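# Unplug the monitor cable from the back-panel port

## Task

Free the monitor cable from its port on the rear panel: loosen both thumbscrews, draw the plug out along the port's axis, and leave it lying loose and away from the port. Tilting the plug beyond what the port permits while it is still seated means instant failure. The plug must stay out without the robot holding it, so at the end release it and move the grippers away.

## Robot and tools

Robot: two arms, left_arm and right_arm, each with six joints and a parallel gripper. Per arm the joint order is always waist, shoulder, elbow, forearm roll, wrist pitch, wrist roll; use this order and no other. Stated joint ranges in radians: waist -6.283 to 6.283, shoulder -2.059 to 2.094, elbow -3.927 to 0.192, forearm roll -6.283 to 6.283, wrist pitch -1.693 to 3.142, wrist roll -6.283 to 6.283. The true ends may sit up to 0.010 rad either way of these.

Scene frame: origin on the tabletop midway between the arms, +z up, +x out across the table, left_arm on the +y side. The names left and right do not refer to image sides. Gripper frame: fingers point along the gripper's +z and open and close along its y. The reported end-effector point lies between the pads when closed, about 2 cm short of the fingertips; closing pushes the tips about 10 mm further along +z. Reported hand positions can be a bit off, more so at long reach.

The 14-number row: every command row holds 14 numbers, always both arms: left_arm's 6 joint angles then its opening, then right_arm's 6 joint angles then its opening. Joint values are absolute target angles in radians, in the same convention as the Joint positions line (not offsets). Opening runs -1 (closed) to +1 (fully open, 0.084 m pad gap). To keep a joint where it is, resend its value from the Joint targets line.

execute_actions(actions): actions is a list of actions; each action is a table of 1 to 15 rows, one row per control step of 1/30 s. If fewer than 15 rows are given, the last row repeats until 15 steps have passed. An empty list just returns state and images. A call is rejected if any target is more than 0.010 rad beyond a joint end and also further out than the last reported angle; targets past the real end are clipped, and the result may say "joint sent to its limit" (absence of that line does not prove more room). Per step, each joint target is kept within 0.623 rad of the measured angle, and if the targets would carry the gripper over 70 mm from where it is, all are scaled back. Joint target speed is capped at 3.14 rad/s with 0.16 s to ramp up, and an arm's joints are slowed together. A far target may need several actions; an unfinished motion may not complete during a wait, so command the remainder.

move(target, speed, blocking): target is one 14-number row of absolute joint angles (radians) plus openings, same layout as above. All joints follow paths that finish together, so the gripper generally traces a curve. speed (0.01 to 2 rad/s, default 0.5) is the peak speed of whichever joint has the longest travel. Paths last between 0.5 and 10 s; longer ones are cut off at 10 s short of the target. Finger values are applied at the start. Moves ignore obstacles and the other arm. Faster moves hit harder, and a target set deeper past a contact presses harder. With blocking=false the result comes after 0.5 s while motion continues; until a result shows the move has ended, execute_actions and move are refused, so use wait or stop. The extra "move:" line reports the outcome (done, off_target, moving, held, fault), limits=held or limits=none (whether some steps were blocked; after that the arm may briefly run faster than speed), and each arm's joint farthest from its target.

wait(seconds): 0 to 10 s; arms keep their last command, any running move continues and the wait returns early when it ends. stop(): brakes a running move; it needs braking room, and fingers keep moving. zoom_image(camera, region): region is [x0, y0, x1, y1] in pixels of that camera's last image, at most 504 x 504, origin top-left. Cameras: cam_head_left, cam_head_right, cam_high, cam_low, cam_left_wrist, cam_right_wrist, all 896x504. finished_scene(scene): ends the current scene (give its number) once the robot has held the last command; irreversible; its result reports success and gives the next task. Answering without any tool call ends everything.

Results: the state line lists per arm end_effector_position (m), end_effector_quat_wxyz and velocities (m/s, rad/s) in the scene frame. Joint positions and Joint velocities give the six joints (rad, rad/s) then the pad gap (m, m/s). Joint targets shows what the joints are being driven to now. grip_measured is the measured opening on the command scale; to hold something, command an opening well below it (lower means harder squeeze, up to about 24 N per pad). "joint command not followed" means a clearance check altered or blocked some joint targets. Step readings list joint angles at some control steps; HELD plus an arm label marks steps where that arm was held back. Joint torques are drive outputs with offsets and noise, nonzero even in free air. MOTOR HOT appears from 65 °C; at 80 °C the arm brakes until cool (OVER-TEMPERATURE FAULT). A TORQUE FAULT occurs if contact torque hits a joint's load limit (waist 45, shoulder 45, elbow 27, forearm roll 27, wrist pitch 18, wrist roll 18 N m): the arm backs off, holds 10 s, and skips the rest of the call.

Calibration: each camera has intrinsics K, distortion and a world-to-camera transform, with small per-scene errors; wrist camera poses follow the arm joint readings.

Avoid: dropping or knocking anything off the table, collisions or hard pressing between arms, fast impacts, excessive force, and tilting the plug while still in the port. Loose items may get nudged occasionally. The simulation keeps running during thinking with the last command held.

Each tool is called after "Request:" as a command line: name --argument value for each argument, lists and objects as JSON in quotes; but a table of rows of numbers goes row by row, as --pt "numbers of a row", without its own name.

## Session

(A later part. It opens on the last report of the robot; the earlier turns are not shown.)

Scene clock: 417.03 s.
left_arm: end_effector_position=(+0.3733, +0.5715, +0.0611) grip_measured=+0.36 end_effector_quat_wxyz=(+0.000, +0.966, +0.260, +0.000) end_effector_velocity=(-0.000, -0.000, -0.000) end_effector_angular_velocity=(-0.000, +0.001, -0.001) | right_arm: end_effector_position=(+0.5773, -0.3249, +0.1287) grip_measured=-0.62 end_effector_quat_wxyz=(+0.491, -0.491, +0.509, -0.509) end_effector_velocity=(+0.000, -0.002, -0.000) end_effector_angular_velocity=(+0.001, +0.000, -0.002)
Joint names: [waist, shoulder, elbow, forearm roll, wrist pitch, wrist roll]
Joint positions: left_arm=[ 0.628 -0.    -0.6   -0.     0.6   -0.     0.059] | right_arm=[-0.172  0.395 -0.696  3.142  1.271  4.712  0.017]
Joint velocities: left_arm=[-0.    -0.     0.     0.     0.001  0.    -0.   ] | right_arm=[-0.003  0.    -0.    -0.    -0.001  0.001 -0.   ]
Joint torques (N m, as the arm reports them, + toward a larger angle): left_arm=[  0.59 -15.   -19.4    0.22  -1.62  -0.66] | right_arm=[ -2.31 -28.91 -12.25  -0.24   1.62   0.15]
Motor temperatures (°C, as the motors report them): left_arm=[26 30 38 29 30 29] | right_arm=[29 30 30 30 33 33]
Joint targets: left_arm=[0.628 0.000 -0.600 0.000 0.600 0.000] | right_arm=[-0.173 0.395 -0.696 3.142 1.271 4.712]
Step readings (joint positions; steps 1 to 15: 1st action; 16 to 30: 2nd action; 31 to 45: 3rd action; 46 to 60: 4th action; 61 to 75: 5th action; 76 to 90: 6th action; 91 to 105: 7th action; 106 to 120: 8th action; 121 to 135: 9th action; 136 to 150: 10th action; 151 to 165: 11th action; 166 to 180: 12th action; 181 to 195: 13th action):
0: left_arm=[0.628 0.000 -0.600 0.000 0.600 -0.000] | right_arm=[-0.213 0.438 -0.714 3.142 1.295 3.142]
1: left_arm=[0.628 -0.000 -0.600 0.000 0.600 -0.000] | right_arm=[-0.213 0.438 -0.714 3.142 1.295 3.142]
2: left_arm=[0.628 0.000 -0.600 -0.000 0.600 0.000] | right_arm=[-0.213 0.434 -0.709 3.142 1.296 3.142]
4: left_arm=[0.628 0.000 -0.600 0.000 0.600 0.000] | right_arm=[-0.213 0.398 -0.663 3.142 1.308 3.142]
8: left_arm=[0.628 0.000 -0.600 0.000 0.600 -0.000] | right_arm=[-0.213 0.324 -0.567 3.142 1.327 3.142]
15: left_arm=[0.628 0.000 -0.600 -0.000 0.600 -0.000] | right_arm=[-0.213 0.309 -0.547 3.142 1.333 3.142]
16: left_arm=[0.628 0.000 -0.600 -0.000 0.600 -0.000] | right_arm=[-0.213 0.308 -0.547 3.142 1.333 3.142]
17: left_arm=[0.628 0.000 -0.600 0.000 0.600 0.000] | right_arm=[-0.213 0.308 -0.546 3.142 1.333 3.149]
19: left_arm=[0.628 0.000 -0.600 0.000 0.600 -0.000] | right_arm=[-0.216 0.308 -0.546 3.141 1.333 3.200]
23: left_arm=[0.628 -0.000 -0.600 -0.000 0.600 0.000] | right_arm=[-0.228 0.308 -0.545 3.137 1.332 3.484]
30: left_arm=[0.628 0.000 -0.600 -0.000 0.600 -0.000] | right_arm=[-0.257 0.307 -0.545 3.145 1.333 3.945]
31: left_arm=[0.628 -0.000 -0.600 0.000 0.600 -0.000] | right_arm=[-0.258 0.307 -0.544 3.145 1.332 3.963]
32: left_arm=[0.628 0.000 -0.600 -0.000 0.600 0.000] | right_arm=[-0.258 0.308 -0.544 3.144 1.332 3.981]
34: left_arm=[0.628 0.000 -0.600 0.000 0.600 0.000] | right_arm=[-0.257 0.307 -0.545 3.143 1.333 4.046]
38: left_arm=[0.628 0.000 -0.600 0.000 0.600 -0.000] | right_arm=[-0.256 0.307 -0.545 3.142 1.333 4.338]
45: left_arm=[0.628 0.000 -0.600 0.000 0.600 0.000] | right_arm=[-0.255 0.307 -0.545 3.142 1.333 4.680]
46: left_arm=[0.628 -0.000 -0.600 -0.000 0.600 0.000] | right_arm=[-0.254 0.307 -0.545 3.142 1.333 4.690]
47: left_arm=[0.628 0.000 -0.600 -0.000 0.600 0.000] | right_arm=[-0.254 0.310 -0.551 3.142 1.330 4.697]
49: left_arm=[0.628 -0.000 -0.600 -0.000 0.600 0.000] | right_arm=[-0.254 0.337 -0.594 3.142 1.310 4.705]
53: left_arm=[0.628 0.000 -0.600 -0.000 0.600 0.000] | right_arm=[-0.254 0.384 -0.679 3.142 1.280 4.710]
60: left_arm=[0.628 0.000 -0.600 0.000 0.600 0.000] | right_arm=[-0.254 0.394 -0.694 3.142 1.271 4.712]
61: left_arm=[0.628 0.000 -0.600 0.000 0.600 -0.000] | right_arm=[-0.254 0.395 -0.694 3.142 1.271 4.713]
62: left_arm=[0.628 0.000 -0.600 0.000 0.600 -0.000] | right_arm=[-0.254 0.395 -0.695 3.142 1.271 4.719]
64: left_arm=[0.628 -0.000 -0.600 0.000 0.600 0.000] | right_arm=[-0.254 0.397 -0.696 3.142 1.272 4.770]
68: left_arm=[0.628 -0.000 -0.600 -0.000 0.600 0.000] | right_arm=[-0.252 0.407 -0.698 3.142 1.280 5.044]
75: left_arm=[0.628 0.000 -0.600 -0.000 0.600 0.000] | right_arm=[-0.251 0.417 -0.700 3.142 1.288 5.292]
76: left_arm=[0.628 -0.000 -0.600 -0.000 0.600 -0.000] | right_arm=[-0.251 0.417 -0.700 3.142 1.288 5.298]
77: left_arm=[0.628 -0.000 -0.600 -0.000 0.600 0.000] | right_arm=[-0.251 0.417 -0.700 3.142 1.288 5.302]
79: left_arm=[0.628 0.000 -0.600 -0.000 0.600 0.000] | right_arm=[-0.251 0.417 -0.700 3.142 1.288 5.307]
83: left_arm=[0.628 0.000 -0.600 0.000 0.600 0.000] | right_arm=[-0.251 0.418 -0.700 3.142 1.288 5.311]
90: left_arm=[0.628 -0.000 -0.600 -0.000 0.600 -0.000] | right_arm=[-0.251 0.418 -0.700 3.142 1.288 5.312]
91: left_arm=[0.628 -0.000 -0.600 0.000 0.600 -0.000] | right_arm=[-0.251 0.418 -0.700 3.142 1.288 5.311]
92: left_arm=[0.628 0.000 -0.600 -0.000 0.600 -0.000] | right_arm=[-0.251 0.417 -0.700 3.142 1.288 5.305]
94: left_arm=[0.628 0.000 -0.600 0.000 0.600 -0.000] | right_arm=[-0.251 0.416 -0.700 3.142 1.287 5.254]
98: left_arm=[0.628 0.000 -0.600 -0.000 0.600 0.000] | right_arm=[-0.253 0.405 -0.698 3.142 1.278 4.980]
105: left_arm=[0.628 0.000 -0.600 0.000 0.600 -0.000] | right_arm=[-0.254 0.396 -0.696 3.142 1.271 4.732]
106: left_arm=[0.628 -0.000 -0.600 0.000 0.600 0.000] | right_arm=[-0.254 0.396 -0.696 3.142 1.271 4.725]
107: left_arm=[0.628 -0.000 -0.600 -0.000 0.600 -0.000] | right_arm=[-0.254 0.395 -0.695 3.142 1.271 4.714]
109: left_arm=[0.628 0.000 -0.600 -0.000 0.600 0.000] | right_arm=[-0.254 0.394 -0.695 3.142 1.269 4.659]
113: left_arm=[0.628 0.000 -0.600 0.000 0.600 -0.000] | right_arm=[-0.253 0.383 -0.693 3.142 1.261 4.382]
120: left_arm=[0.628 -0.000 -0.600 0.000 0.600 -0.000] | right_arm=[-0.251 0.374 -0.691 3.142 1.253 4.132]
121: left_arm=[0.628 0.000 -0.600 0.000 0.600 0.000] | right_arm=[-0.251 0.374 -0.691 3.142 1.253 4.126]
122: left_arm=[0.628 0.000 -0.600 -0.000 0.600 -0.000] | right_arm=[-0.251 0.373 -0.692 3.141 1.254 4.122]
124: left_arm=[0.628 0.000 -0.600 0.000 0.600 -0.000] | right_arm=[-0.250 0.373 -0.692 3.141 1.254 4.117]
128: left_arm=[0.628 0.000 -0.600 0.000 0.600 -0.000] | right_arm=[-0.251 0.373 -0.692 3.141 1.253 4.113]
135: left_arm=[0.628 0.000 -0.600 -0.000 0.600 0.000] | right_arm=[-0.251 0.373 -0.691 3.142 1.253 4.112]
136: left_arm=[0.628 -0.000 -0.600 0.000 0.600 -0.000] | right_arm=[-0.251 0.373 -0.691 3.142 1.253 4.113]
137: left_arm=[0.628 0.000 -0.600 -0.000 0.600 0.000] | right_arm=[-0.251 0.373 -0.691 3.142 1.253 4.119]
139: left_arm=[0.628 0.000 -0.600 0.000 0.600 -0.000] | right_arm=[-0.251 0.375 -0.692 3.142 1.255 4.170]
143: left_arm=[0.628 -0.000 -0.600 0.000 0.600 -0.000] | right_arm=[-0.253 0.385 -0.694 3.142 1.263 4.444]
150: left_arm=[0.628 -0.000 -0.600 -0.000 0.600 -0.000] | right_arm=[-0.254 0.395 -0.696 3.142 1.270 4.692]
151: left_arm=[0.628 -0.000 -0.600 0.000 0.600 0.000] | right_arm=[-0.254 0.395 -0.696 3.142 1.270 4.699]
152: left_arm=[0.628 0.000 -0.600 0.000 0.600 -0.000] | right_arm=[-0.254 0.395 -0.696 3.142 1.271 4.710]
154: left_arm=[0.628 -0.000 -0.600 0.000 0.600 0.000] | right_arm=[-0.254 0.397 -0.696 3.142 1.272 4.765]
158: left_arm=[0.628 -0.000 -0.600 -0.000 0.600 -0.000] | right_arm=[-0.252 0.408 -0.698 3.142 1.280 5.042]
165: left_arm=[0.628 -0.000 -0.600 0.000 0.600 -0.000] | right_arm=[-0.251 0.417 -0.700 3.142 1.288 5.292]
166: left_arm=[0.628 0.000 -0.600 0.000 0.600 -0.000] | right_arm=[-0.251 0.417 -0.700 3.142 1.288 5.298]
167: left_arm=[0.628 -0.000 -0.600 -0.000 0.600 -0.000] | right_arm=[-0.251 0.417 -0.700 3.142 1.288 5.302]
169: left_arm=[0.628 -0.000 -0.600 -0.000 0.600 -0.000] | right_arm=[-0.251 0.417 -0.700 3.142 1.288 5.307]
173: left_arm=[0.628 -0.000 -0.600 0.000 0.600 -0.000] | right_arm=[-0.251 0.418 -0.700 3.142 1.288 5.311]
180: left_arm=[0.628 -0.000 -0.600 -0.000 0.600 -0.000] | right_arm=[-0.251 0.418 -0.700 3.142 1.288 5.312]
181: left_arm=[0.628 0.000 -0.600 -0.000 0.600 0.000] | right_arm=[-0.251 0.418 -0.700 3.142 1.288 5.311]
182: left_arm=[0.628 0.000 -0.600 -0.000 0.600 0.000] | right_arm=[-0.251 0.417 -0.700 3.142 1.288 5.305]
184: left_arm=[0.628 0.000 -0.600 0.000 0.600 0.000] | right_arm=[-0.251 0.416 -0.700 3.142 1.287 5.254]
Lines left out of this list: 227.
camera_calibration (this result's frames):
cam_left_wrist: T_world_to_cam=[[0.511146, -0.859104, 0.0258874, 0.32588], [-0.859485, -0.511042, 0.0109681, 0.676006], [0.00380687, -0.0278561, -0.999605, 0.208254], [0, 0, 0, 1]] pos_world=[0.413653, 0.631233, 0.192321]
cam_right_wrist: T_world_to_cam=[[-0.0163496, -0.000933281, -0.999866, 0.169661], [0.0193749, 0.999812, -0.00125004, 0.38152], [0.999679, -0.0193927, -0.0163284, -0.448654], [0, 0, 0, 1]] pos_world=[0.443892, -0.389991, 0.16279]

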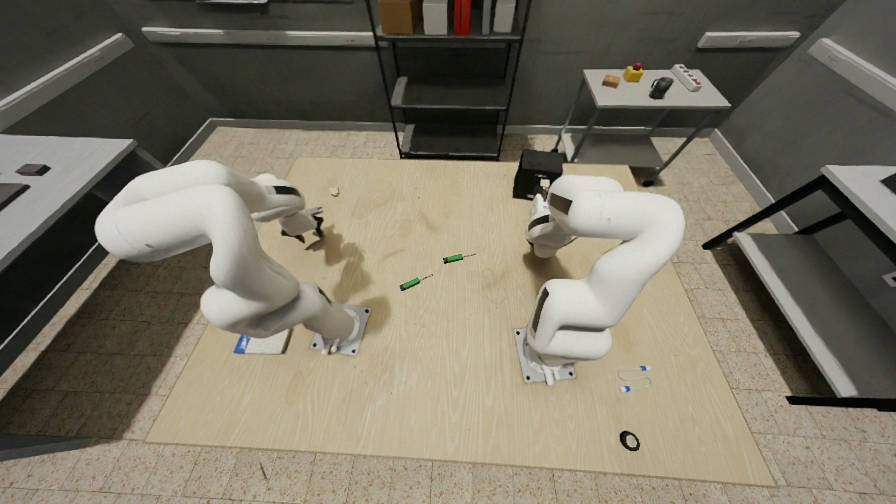

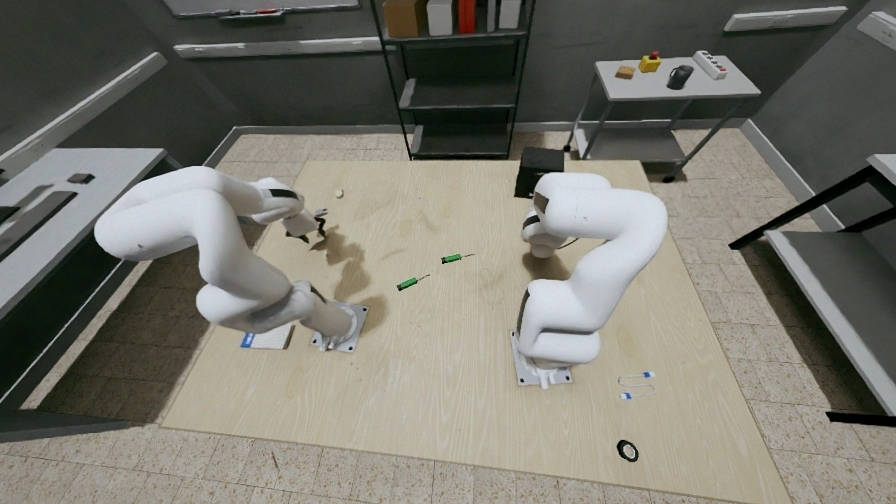

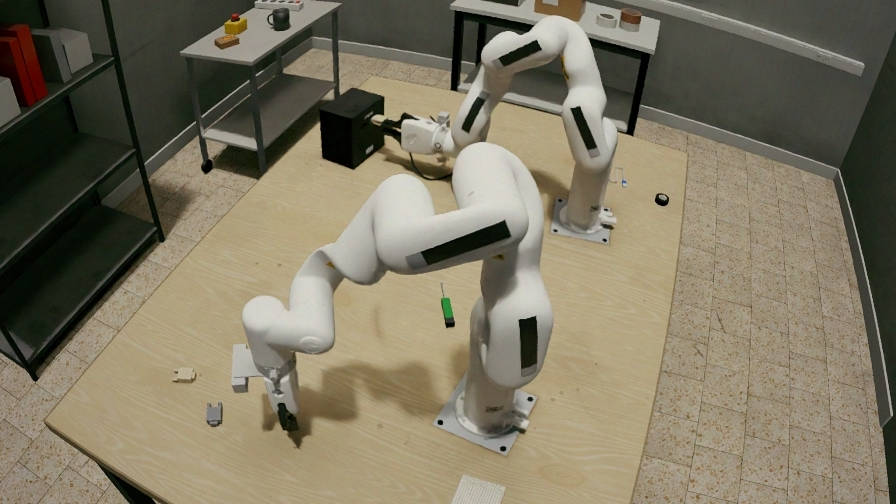

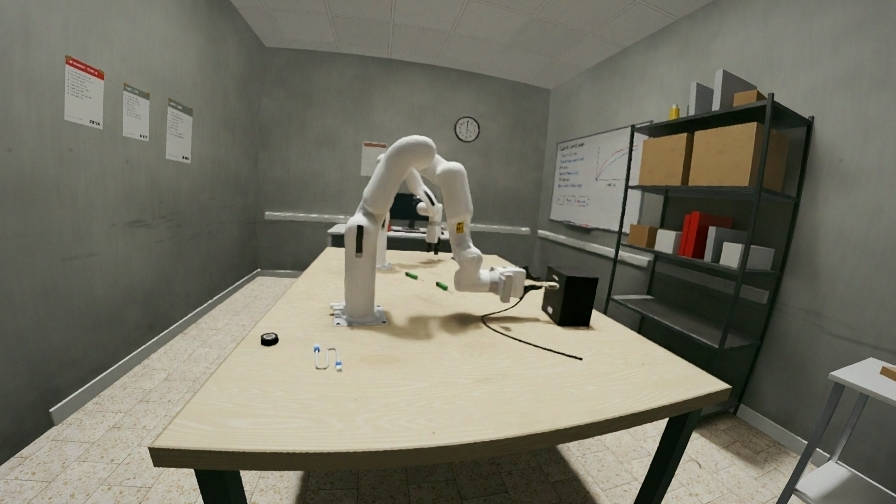

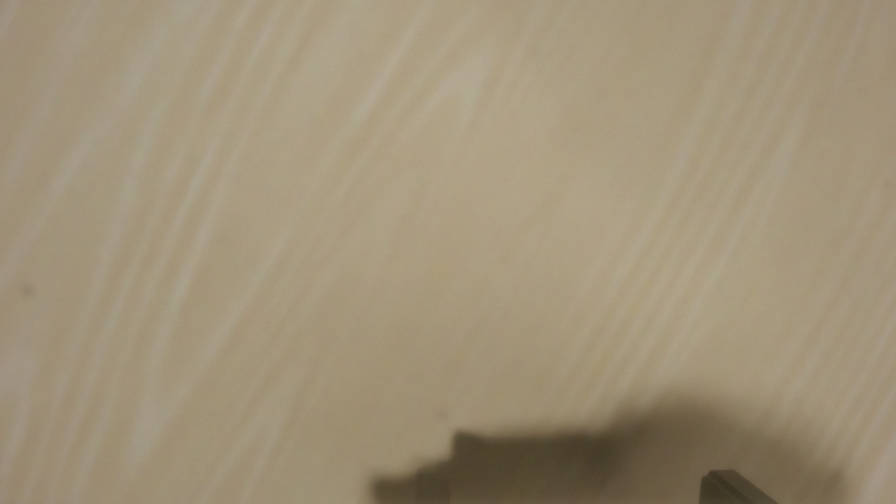

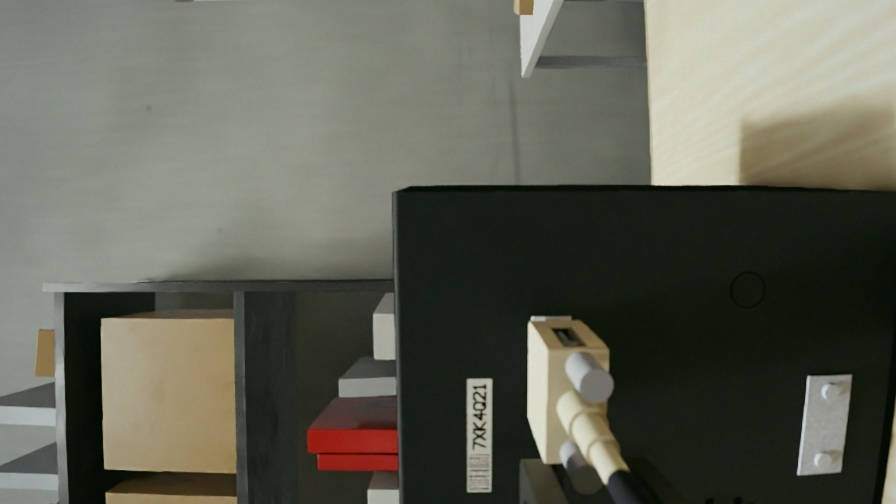

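B advanced a bit (B total ≈10.5 strokes). Now 9 strokes on A.

Request:
execute_actions --actions '[ [[0.628,0,-0.6,0,0.6,0,0.37,-0.1762,0.373,-0.6911,3.1416,1.2529,5.312,-0.7]],[[0.628,0,-0.6,0,0.6,0,0.37,-0.1762,0.373,-0.6911,3.1416,1.2529,5.312,-1]],[[0.628,0,-0.6,0,0.6,0,0.37,-0.1727,0.3953,-0.6957,3.1416,1.2706,4.712,-1]],[[0.628,0,-0.6,0,0.6,0,0.37,-0.1762,0.4176,-0.7003,3.1416,1.2883,4.112,-1]],[[0.628,0,-0.6,0,0.6,0,0.37,-0.1762,0.4176,-0.7003,3.1416,1.2883,4.112,-0.7]],[[0.628,0,-0.6,0,0.6,0,0.37,-0.1727,0.3953,-0.6957,3.1416,1.2706,4.712,-0.7]], [[0.628,0,-0.6,0,0.6,0,0.37,-0.1762,0.373,-0.6911,3.1416,1.2529,5.312,-0.7]],[[0.628,0,-0.6,0,0.6,0,0.37,-0.1762,0.373,-0.6911,3.1416,1.2529,5.312,-1]],[[0.628,0,-0.6,0,0.6,0,0.37,-0.1727,0.3953,-0.6957,3.1416,1.2706,4.712,-1]],[[0.628,0,-0.6,0,0.6,0,0.37,-0.1762,0.4176,-0.7003,3.1416,1.2883,4.112,-1]],[[0.628,0,-0.6,0,0.6,0,0.37,-0.1762,0.4176,-0.7003,3.1416,1.2883,4.112,-0.7]],[[0.628,0,-0.6,0,0.6,0,0.37,-0.1727,0.3953,-0.6957,3.1416,1.2706,4.712,-0.7]], [[0.628,0,-0.6,0,0.6,0,0.37,-0.1762,0.373,-0.6911,3.1416,1.2529,5.312,-0.7]],[[0.628,0,-0.6,0,0.6,0,0.37,-0.1762,0.373,-0.6911,3.1416,1.2529,5.312,-1]],[[0.628,0,-0.6,0,0.6,0,0.37,-0.1727,0.3953,-0.6957,3.1416,1.2706,4.712,-1]],[[0.628,0,-0.6,0,0.6,0,0.37,-0.1762,0.4176,-0.7003,3.1416,1.2883,4.112,-1]],[[0.628,0,-0.6,0,0.6,0,0.37,-0.1762,0.4176,-0.7003,3.1416,1.2883,4.112,-0.7]],[[0.628,0,-0.6,0,0.6,0,0.37,-0.1727,0.3953,-0.6957,3.1416,1.2706,4.712,-0.7]], [[0.628,0,-0.6,0,0.6,0,0.37,-0.1762,0.373,-0.6911,3.1416,1.2529,5.312,-0.7]],[[0.628,0,-0.6,0,0.6,0,0.37,-0.1762,0.373,-0.6911,3.1416,1.2529,5.312,-1]],[[0.628,0,-0.6,0,0.6,0,0.37,-0.1727,0.3953,-0.6957,3.1416,1.2706,4.712,-1]],[[0.628,0,-0.6,0,0.6,0,0.37,-0.1762,0.4176,-0.7003,3.1416,1.2883,4.112,-1]],[[0.628,0,-0.6,0,0.6,0,0.37,-0.1762,0.4176,-0.7003,3.1416,1.2883,4.112,-0.7]],[[0.628,0,-0.6,0,0.6,0,0.37,-0.1727,0.3953,-0.6957,3.1416,1.2706,4.712,-0.7]], [[0.628,0,-0.6,0,0.6,0,0.37,-0.1762,0.373,-0.6911,3.1416,1.2529,5.312,-0.7]],[[0.628,0,-0.6,0,0.6,0,0.37,-0.1762,0.373,-0.6911,3.1416,1.2529,5.312,-1]],[[0.628,0,-0.6,0,0.6,0,0.37,-0.1727,0.3953,-0.6957,3.1416,1.2706,4.712,-1]],[[0.628,0,-0.6,0,0.6,0,0.37,-0.1762,0.4176,-0.7003,3.1416,1.2883,4.112,-1]],[[0.628,0,-0.6,0,0.6,0,0.37,-0.1762,0.4176,-0.7003,3.1416,1.2883,4.112,-0.7]],[[0.628,0,-0.6,0,0.6,0,0.37,-0.1727,0.3953,-0.6957,3.1416,1.2706,4.712,-0.7]], [[0.628,0,-0.6,0,0.6,0,0.37,-0.1762,0.373,-0.6911,3.1416,1.2529,5.312,-0.7]],[[0.628,0,-0.6,0,0.6,0,0.37,-0.1762,0.373,-0.6911,3.1416,1.2529,5.312,-1]],[[0.628,0,-0.6,0,0.6,0,0.37,-0.1727,0.3953,-0.6957,3.1416,1.2706,4.712,-1]],[[0.628,0,-0.6,0,0.6,0,0.37,-0.1762,0.4176,-0.7003,3.1416,1.2883,4.112,-1]],[[0.628,0,-0.6,0,0.6,0,0.37,-0.1762,0.4176,-0.7003,3.1416,1.2883,4.112,-0.7]],[[0.628,0,-0.6,0,0.6,0,0.37,-0.1727,0.3953,-0.6957,3.1416,1.2706,4.712,-0.7]], [[0.628,0,-0.6,0,0.6,0,0.37,-0.1762,0.373,-0.6911,3.1416,1.2529,5.312,-0.7]],[[0.628,0,-0.6,0,0.6,0,0.37,-0.1762,0.373,-0.6911,3.1416,1.2529,5.312,-1]],[[0.628,0,-0.6,0,0.6,0,0.37,-0.1727,0.3953,-0.6957,3.1416,1.2706,4.712,-1]],[[0.628,0,-0.6,0,0.6,0,0.37,-0.1762,0.4176,-0.7003,3.1416,1.2883,4.112,-1]],[[0.628,0,-0.6,0,0.6,0,0.37,-0.1762,0.4176,-0.7003,3.1416,1.2883,4.112,-0.7]],[[0.628,0,-0.6,0,0.6,0,0.37,-0.1727,0.3953,-0.6957,3.1416,1.2706,4.712,-0.7]], [[0.628,0,-0.6,0,0.6,0,0.37,-0.1762,0.373,-0.6911,3.1416,1.2529,5.312,-0.7]],[[0.628,0,-0.6,0,0.6,0,0.37,-0.1762,0.373,-0.6911,3.1416,1.2529,5.312,-1]],[[0.628,0,-0.6,0,0.6,0,0.37,-0.1727,0.3953,-0.6957,3.1416,1.2706,4.712,-1]],[[0.628,0,-0.6,0,0.6,0,0.37,-0.1762,0.4176,-0.7003,3.1416,1.2883,4.112,-1]],[[0.628,0,-0.6,0,0.6,0,0.37,-0.1762,0.4176,-0.7003,3.1416,1.2883,4.112,-0.7]],[[0.628,0,-0.6,0,0.6,0,0.37,-0.1727,0.3953,-0.6957,3.1416,1.2706,4.712,-0.7]], [[0.628,0,-0.6,0,0.6,0,0.37,-0.1762,0.373,-0.6911,3.1416,1.2529,5.312,-0.7]],[[0.628,0,-0.6,0,0.6,0,0.37,-0.1762,0.373,-0.6911,3.1416,1.2529,5.312,-1]],[[0.628,0,-0.6,0,0.6,0,0.37,-0.1727,0.3953,-0.6957,3.1416,1.2706,4.712,-1]],[[0.628,0,-0.6,0,0.6,0,0.37,-0.1762,0.4176,-0.7003,3.1416,1.2883,4.112,-1]],[[0.628,0,-0.6,0,0.6,0,0.37,-0.1762,0.4176,-0.7003,3.1416,1.2883,4.112,-0.6]],[[0.628,0,-0.6,0,0.6,0,0.37,-0.1727,0.3953,-0.6957,3.1416,1.2706,4.712,-0.6]],[[0.628,0,-0.6,0,0.6,0,0.37,-0.1727,0.3953,-0.6957,3.1416,1.2706,4.712,-0.6]]]'

Request:
zoom_image --camera "cam_right_wrist" --region '[480,300,700,504]'

Scene clock: 510.20 s.
left_arm: end_effector_position=(+0.3733, +0.5715, +0.0611) grip_measured=+0.36 end_effector_quat_wxyz=(+0.000, +0.966, +0.260, +0.000) end_effector_velocity=(+0.000, +0.000, +0.001) end_effector_angular_velocity=(+0.000, -0.002, +0.001) | right_arm: end_effector_position=(+0.5773, -0.3251, +0.1288) grip_measured=-0.62 end_effector_quat_wxyz=(+0.491, -0.491, +0.509, -0.509) end_effector_velocity=(+0.000, +0.000, +0.000) end_effector_angular_velocity=(+0.001, -0.000, +0.001)
Joint names: [waist, shoulder, elbow, forearm roll, wrist pitch, wrist roll]
Joint positions: left_arm=[ 0.628  0.    -0.6    0.     0.6    0.     0.059] | right_arm=[-0.173  0.395 -0.696  3.142  1.271  4.712  0.017]
Joint velocities: left_arm=[ 0.    -0.002 -0.    -0.001  0.     0.    -0.   ] | right_arm=[ 0.    -0.001  0.    -0.001 -0.001  0.001 -0.   ]
Joint torques (N m, as the arm reports them, + toward a larger angle): left_arm=[  1.67 -15.93 -19.97   0.23  -1.26  -0.67] | right_arm=[ -2.5  -28.43 -11.24  -0.18   1.52   0.31]
Motor temperatures (°C, as the motors report them): left_arm=[26 30 38 29 30 29] | right_arm=[29 30 31 30 33 33]
Joint targets: left_arm=[0.628 0.000 -0.600 0.000 0.600 0.000] | right_arm=[-0.173 0.395 -0.696 3.142 1.271 4.712]
Step readings (joint positions; steps 1 to 15: 1st action; 16 to 30: 2nd action; 31 to 45: 3rd action; 46 to 60: 4th action; 61 to 75: 5th action; 76 to 90: 6th action; 91 to 105: 7th action; 106 to 120: 8th action; 121 to 135: 9th action; 136 to 150: 10th action; 151 to 165: 11th action; 166 to 180: 12th action; 181 to 195: 13th action):
0: left_arm=[0.628 0.000 -0.600 0.000 0.600 0.000] | right_arm=[-0.173 0.395 -0.696 3.142 1.271 4.712]
1: left_arm=[0.628 -0.000 -0.600 -0.000 0.600 0.000] | right_arm=[-0.173 0.395 -0.696 3.142 1.271 4.713]
2: left_arm=[0.628 -0.000 -0.600 0.000 0.600 0.000] | right_arm=[-0.173 0.395 -0.696 3.142 1.270 4.719]
4: left_arm=[0.628 -0.000 -0.600 -0.000 0.600 0.000] | right_arm=[-0.173 0.393 -0.695 3.142 1.269 4.770]
8: left_arm=[0.628 0.000 -0.600 0.000 0.600 0.000] | right_arm=[-0.175 0.383 -0.694 3.142 1.261 5.044]
15: left_arm=[0.628 0.000 -0.600 -0.000 0.600 0.000] | right_arm=[-0.176 0.374 -0.692 3.142 1.254 5.292]
16: left_arm=[0.628 0.000 -0.600 -0.000 0.600 -0.000] | right_arm=[-0.176 0.373 -0.691 3.142 1.253 5.298]
17: left_arm=[0.628 0.000 -0.600 -0.000 0.600 -0.000] | right_arm=[-0.176 0.373 -0.692 3.141 1.253 5.302]
19: left_arm=[0.628 -0.000 -0.600 0.000 0.600 -0.000] | right_arm=[-0.176 0.373 -0.691 3.141 1.253 5.307]
23: left_arm=[0.628 0.000 -0.600 -0.000 0.600 0.000] | right_arm=[-0.176 0.373 -0.691 3.142 1.253 5.311]
30: left_arm=[0.628 0.000 -0.600 0.000 0.600 -0.000] | right_arm=[-0.176 0.373 -0.691 3.142 1.253 5.312]
31: left_arm=[0.628 0.000 -0.600 0.000 0.600 0.000] | right_arm=[-0.176 0.373 -0.691 3.142 1.253 5.311]
32: left_arm=[0.628 -0.000 -0.600 -0.000 0.600 -0.000] | right_arm=[-0.176 0.373 -0.691 3.142 1.253 5.305]
34: left_arm=[0.628 0.000 -0.600 0.000 0.600 -0.000] | right_arm=[-0.176 0.375 -0.692 3.141 1.255 5.254]
38: left_arm=[0.628 -0.000 -0.600 0.000 0.600 0.000] | right_arm=[-0.174 0.385 -0.694 3.141 1.263 4.980]
45: left_arm=[0.628 0.000 -0.600 0.000 0.600 -0.000] | right_arm=[-0.173 0.395 -0.695 3.142 1.270 4.732]
46: left_arm=[0.628 0.000 -0.600 0.000 0.600 0.000] | right_arm=[-0.173 0.395 -0.695 3.142 1.270 4.725]
47: left_arm=[0.628 0.000 -0.600 0.000 0.600 0.000] | right_arm=[-0.173 0.395 -0.696 3.142 1.270 4.714]
49: left_arm=[0.628 0.000 -0.600 -0.000 0.600 0.000] | right_arm=[-0.173 0.397 -0.696 3.142 1.272 4.659]
53: left_arm=[0.628 -0.000 -0.600 0.000 0.600 0.000] | right_arm=[-0.174 0.408 -0.698 3.141 1.280 4.382]
60: left_arm=[0.628 0.000 -0.600 0.000 0.600 -0.000] | right_arm=[-0.176 0.417 -0.700 3.142 1.288 4.132]
61: left_arm=[0.628 -0.000 -0.600 -0.000 0.600 0.000] | right_arm=[-0.176 0.417 -0.700 3.142 1.288 4.126]
62: left_arm=[0.628 0.000 -0.600 -0.000 0.600 -0.000] | right_arm=[-0.176 0.417 -0.700 3.142 1.288 4.122]
64: left_arm=[0.628 -0.000 -0.600 -0.000 0.600 -0.000] | right_arm=[-0.176 0.417 -0.700 3.142 1.289 4.117]
68: left_arm=[0.628 -0.000 -0.600 -0.000 0.600 0.000] | right_arm=[-0.176 0.417 -0.700 3.142 1.289 4.113]
75: left_arm=[0.628 0.000 -0.600 -0.000 0.600 -0.000] | right_arm=[-0.176 0.418 -0.700 3.142 1.288 4.112]
76: left_arm=[0.628 -0.000 -0.600 0.000 0.600 -0.000] | right_arm=[-0.176 0.418 -0.700 3.142 1.288 4.113]
77: left_arm=[0.628 0.000 -0.600 0.000 0.600 0.000] | right_arm=[-0.176 0.417 -0.700 3.142 1.288 4.119]
79: left_arm=[0.628 -0.000 -0.600 0.000 0.600 -0.000] | right_arm=[-0.176 0.416 -0.700 3.142 1.287 4.170]
83: left_arm=[0.628 0.000 -0.600 0.000 0.600 0.000] | right_arm=[-0.174 0.405 -0.698 3.142 1.279 4.444]
90: left_arm=[0.628 -0.000 -0.600 -0.000 0.600 0.000] | right_arm=[-0.173 0.396 -0.696 3.142 1.271 4.692]
91: left_arm=[0.628 0.000 -0.600 0.000 0.600 0.000] | right_arm=[-0.173 0.396 -0.696 3.142 1.271 4.699]
92: left_arm=[0.628 0.000 -0.600 -0.000 0.600 -0.000] | right_arm=[-0.173 0.395 -0.696 3.142 1.271 4.710]
94: left_arm=[0.628 -0.000 -0.600 0.000 0.600 -0.000] | right_arm=[-0.173 0.394 -0.695 3.142 1.269 4.765]
98: left_arm=[0.628 0.000 -0.600 0.000 0.600 -0.000] | right_arm=[-0.175 0.383 -0.693 3.142 1.261 5.042]
105: left_arm=[0.628 0.000 -0.600 -0.000 0.600 -0.000] | right_arm=[-0.176 0.374 -0.691 3.142 1.253 5.292]
106: left_arm=[0.628 0.000 -0.600 0.000 0.600 0.000] | right_arm=[-0.176 0.374 -0.691 3.142 1.253 5.298]
107: left_arm=[0.628 -0.000 -0.600 0.000 0.600 -0.000] | right_arm=[-0.176 0.373 -0.691 3.142 1.253 5.302]
109: left_arm=[0.628 0.000 -0.600 -0.000 0.600 0.000] | right_arm=[-0.176 0.373 -0.691 3.142 1.253 5.307]
113: left_arm=[0.628 -0.000 -0.600 0.000 0.600 -0.000] | right_arm=[-0.176 0.373 -0.691 3.142 1.253 5.311]
120: left_arm=[0.628 0.000 -0.600 0.000 0.600 0.000] | right_arm=[-0.176 0.373 -0.691 3.142 1.253 5.312]
121: left_arm=[0.628 -0.000 -0.600 -0.000 0.600 -0.000] | right_arm=[-0.176 0.373 -0.691 3.142 1.253 5.311]
122: left_arm=[0.628 -0.000 -0.600 0.000 0.600 -0.000] | right_arm=[-0.176 0.373 -0.691 3.142 1.253 5.305]
124: left_arm=[0.628 0.000 -0.600 0.000 0.600 -0.000] | right_arm=[-0.176 0.375 -0.691 3.142 1.254 5.254]
128: left_arm=[0.628 -0.000 -0.600 0.000 0.600 -0.000] | right_arm=[-0.174 0.385 -0.693 3.141 1.263 4.980]
135: left_arm=[0.628 -0.000 -0.600 0.000 0.600 0.000] | right_arm=[-0.173 0.395 -0.695 3.142 1.270 4.732]
136: left_arm=[0.628 -0.000 -0.600 0.000 0.600 0.000] | right_arm=[-0.173 0.395 -0.695 3.142 1.270 4.725]
137: left_arm=[0.628 0.000 -0.600 0.000 0.600 -0.000] | right_arm=[-0.173 0.395 -0.695 3.142 1.270 4.714]
139: left_arm=[0.628 -0.000 -0.600 0.000 0.600 0.000] | right_arm=[-0.173 0.397 -0.696 3.142 1.272 4.659]
143: left_arm=[0.628 -0.000 -0.600 0.000 0.600 -0.000] | right_arm=[-0.175 0.408 -0.698 3.142 1.280 4.382]
150: left_arm=[0.628 -0.000 -0.600 0.000 0.600 0.000] | right_arm=[-0.176 0.417 -0.700 3.142 1.288 4.132]
151: left_arm=[0.628 0.000 -0.600 -0.000 0.600 -0.000] | right_arm=[-0.176 0.417 -0.700 3.142 1.288 4.126]
152: left_arm=[0.628 0.000 -0.600 -0.000 0.600 -0.000] | right_arm=[-0.176 0.417 -0.700 3.142 1.288 4.122]
154: left_arm=[0.628 -0.000 -0.600 -0.000 0.600 0.000] | right_arm=[-0.176 0.417 -0.701 3.142 1.289 4.117]
158: left_arm=[0.628 -0.000 -0.600 -0.000 0.600 -0.000] | right_arm=[-0.176 0.417 -0.700 3.142 1.289 4.113]
165: left_arm=[0.628 0.000 -0.600 0.000 0.600 -0.000] | right_arm=[-0.176 0.417 -0.700 3.142 1.288 4.112]
166: left_arm=[0.628 -0.000 -0.600 0.000 0.600 -0.000] | right_arm=[-0.176 0.417 -0.700 3.142 1.288 4.113]
167: left_arm=[0.628 -0.000 -0.600 0.000 0.600 -0.000] | right_arm=[-0.176 0.417 -0.700 3.142 1.288 4.119]
169: left_arm=[0.628 0.000 -0.600 -0.000 0.600 -0.000] | right_arm=[-0.176 0.416 -0.700 3.142 1.287 4.170]
173: left_arm=[0.628 0.000 -0.600 -0.000 0.600 0.000] | right_arm=[-0.174 0.405 -0.698 3.142 1.279 4.444]
180: left_arm=[0.628 0.000 -0.600 -0.000 0.600 -0.000] | right_arm=[-0.173 0.396 -0.696 3.142 1.271 4.692]
181: left_arm=[0.628 0.000 -0.600 -0.000 0.600 0.000] | right_arm=[-0.173 0.396 -0.696 3.142 1.271 4.699]
182: left_arm=[0.628 -0.000 -0.600 -0.000 0.600 -0.000] | right_arm=[-0.173 0.395 -0.696 3.142 1.271 4.710]
184: left_arm=[0.628 -0.000 -0.600 0.000 0.600 0.000] | right_arm=[-0.173 0.394 -0.695 3.142 1.269 4.765]
Lines left out of this list: 212.
camera_calibration (this result's frames):
cam_left_wrist: T_world_to_cam=[[0.511146, -0.859104, 0.0258874, 0.32588], [-0.859486, -0.511042, 0.010968, 0.676006], [0.00380687, -0.0278561, -0.999605, 0.208254], [0, 0, 0, 1]] pos_world=[0.413653, 0.631233, 0.192321]
cam_right_wrist: T_world_to_cam=[[-0.0162238, -0.00106106, -0.999868, 0.169597], [0.0198026, 0.999803, -0.0013823, 0.381527], [0.999672, -0.0198224, -0.0161996, -0.448833], [0, 0, 0, 1]] pos_world=[0.443882, -0.390169, 0.162831]

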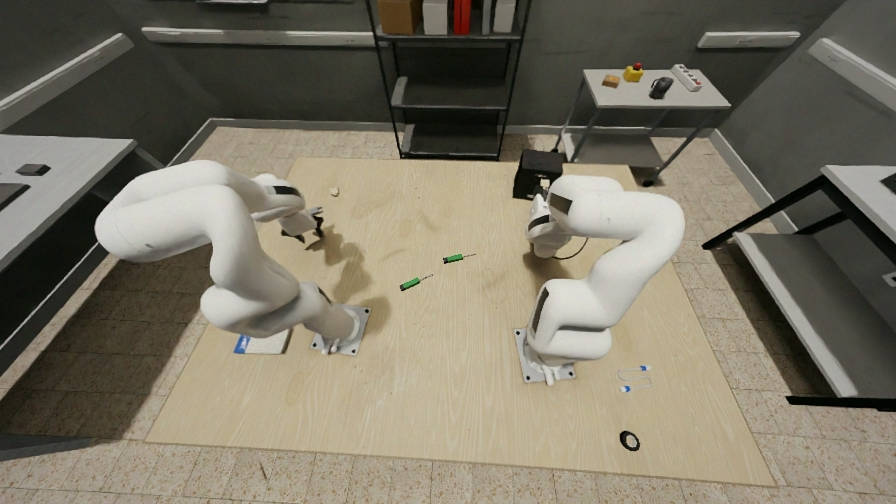

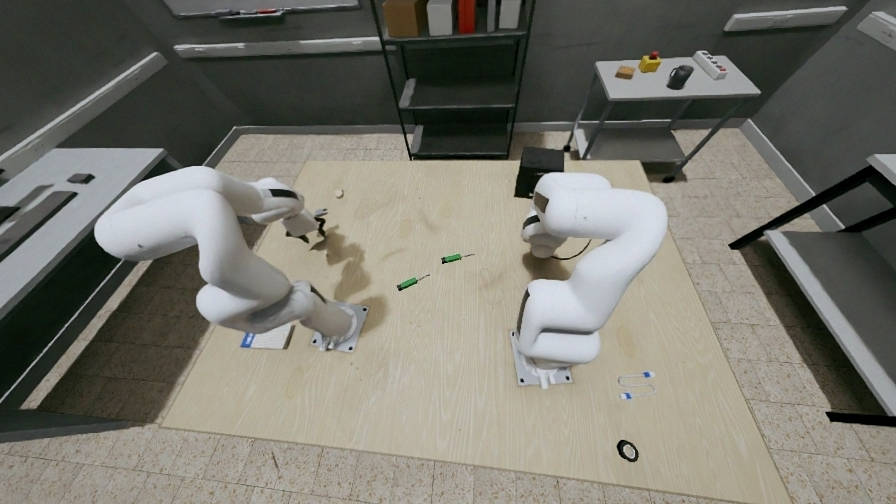

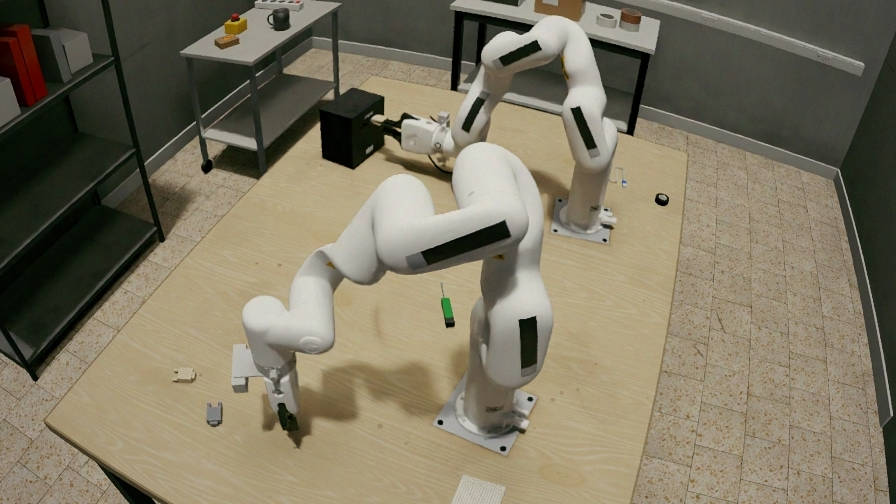

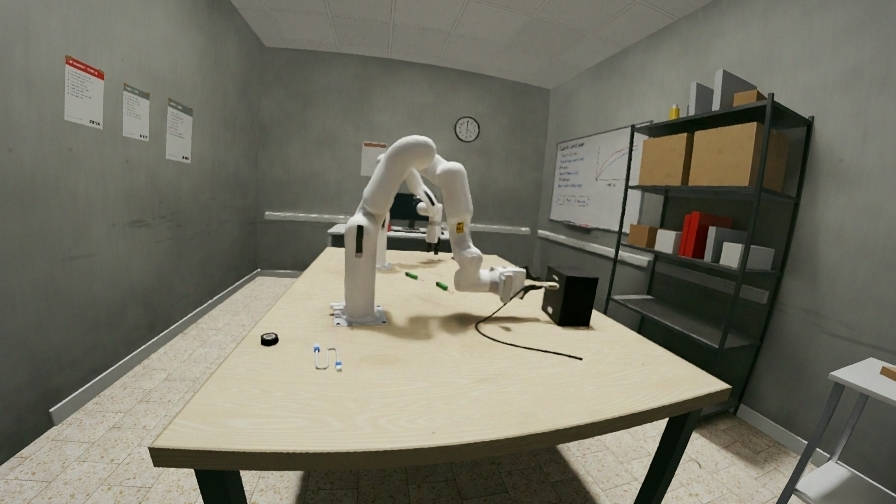

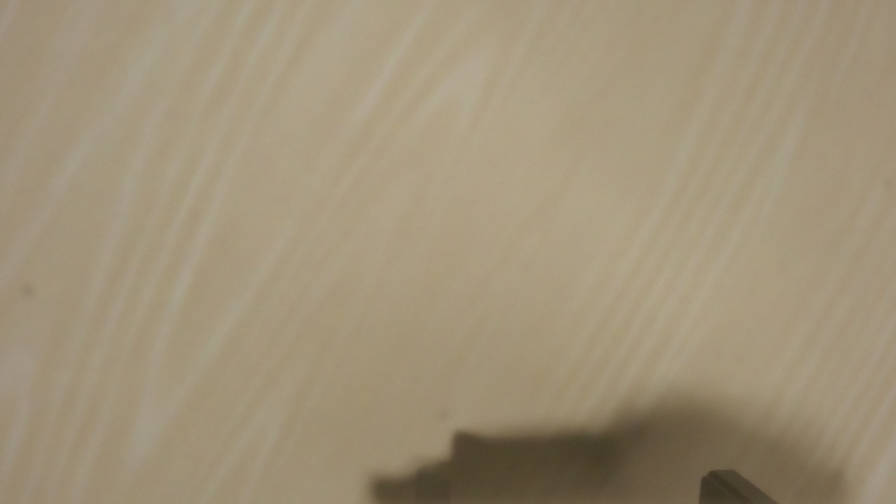

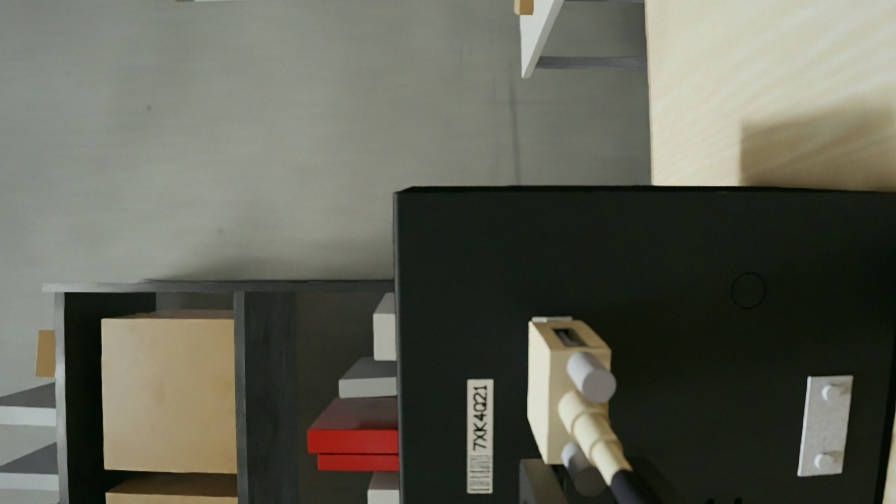

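Region (480, 300, 700, 504) of cam_right_wrist's 896x504 image, scaled by 2.291, with more detail than that image has; it fills the top 467 rows of this view, and the rest is white.

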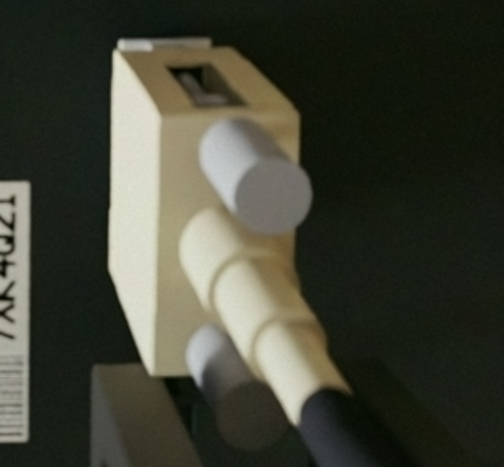

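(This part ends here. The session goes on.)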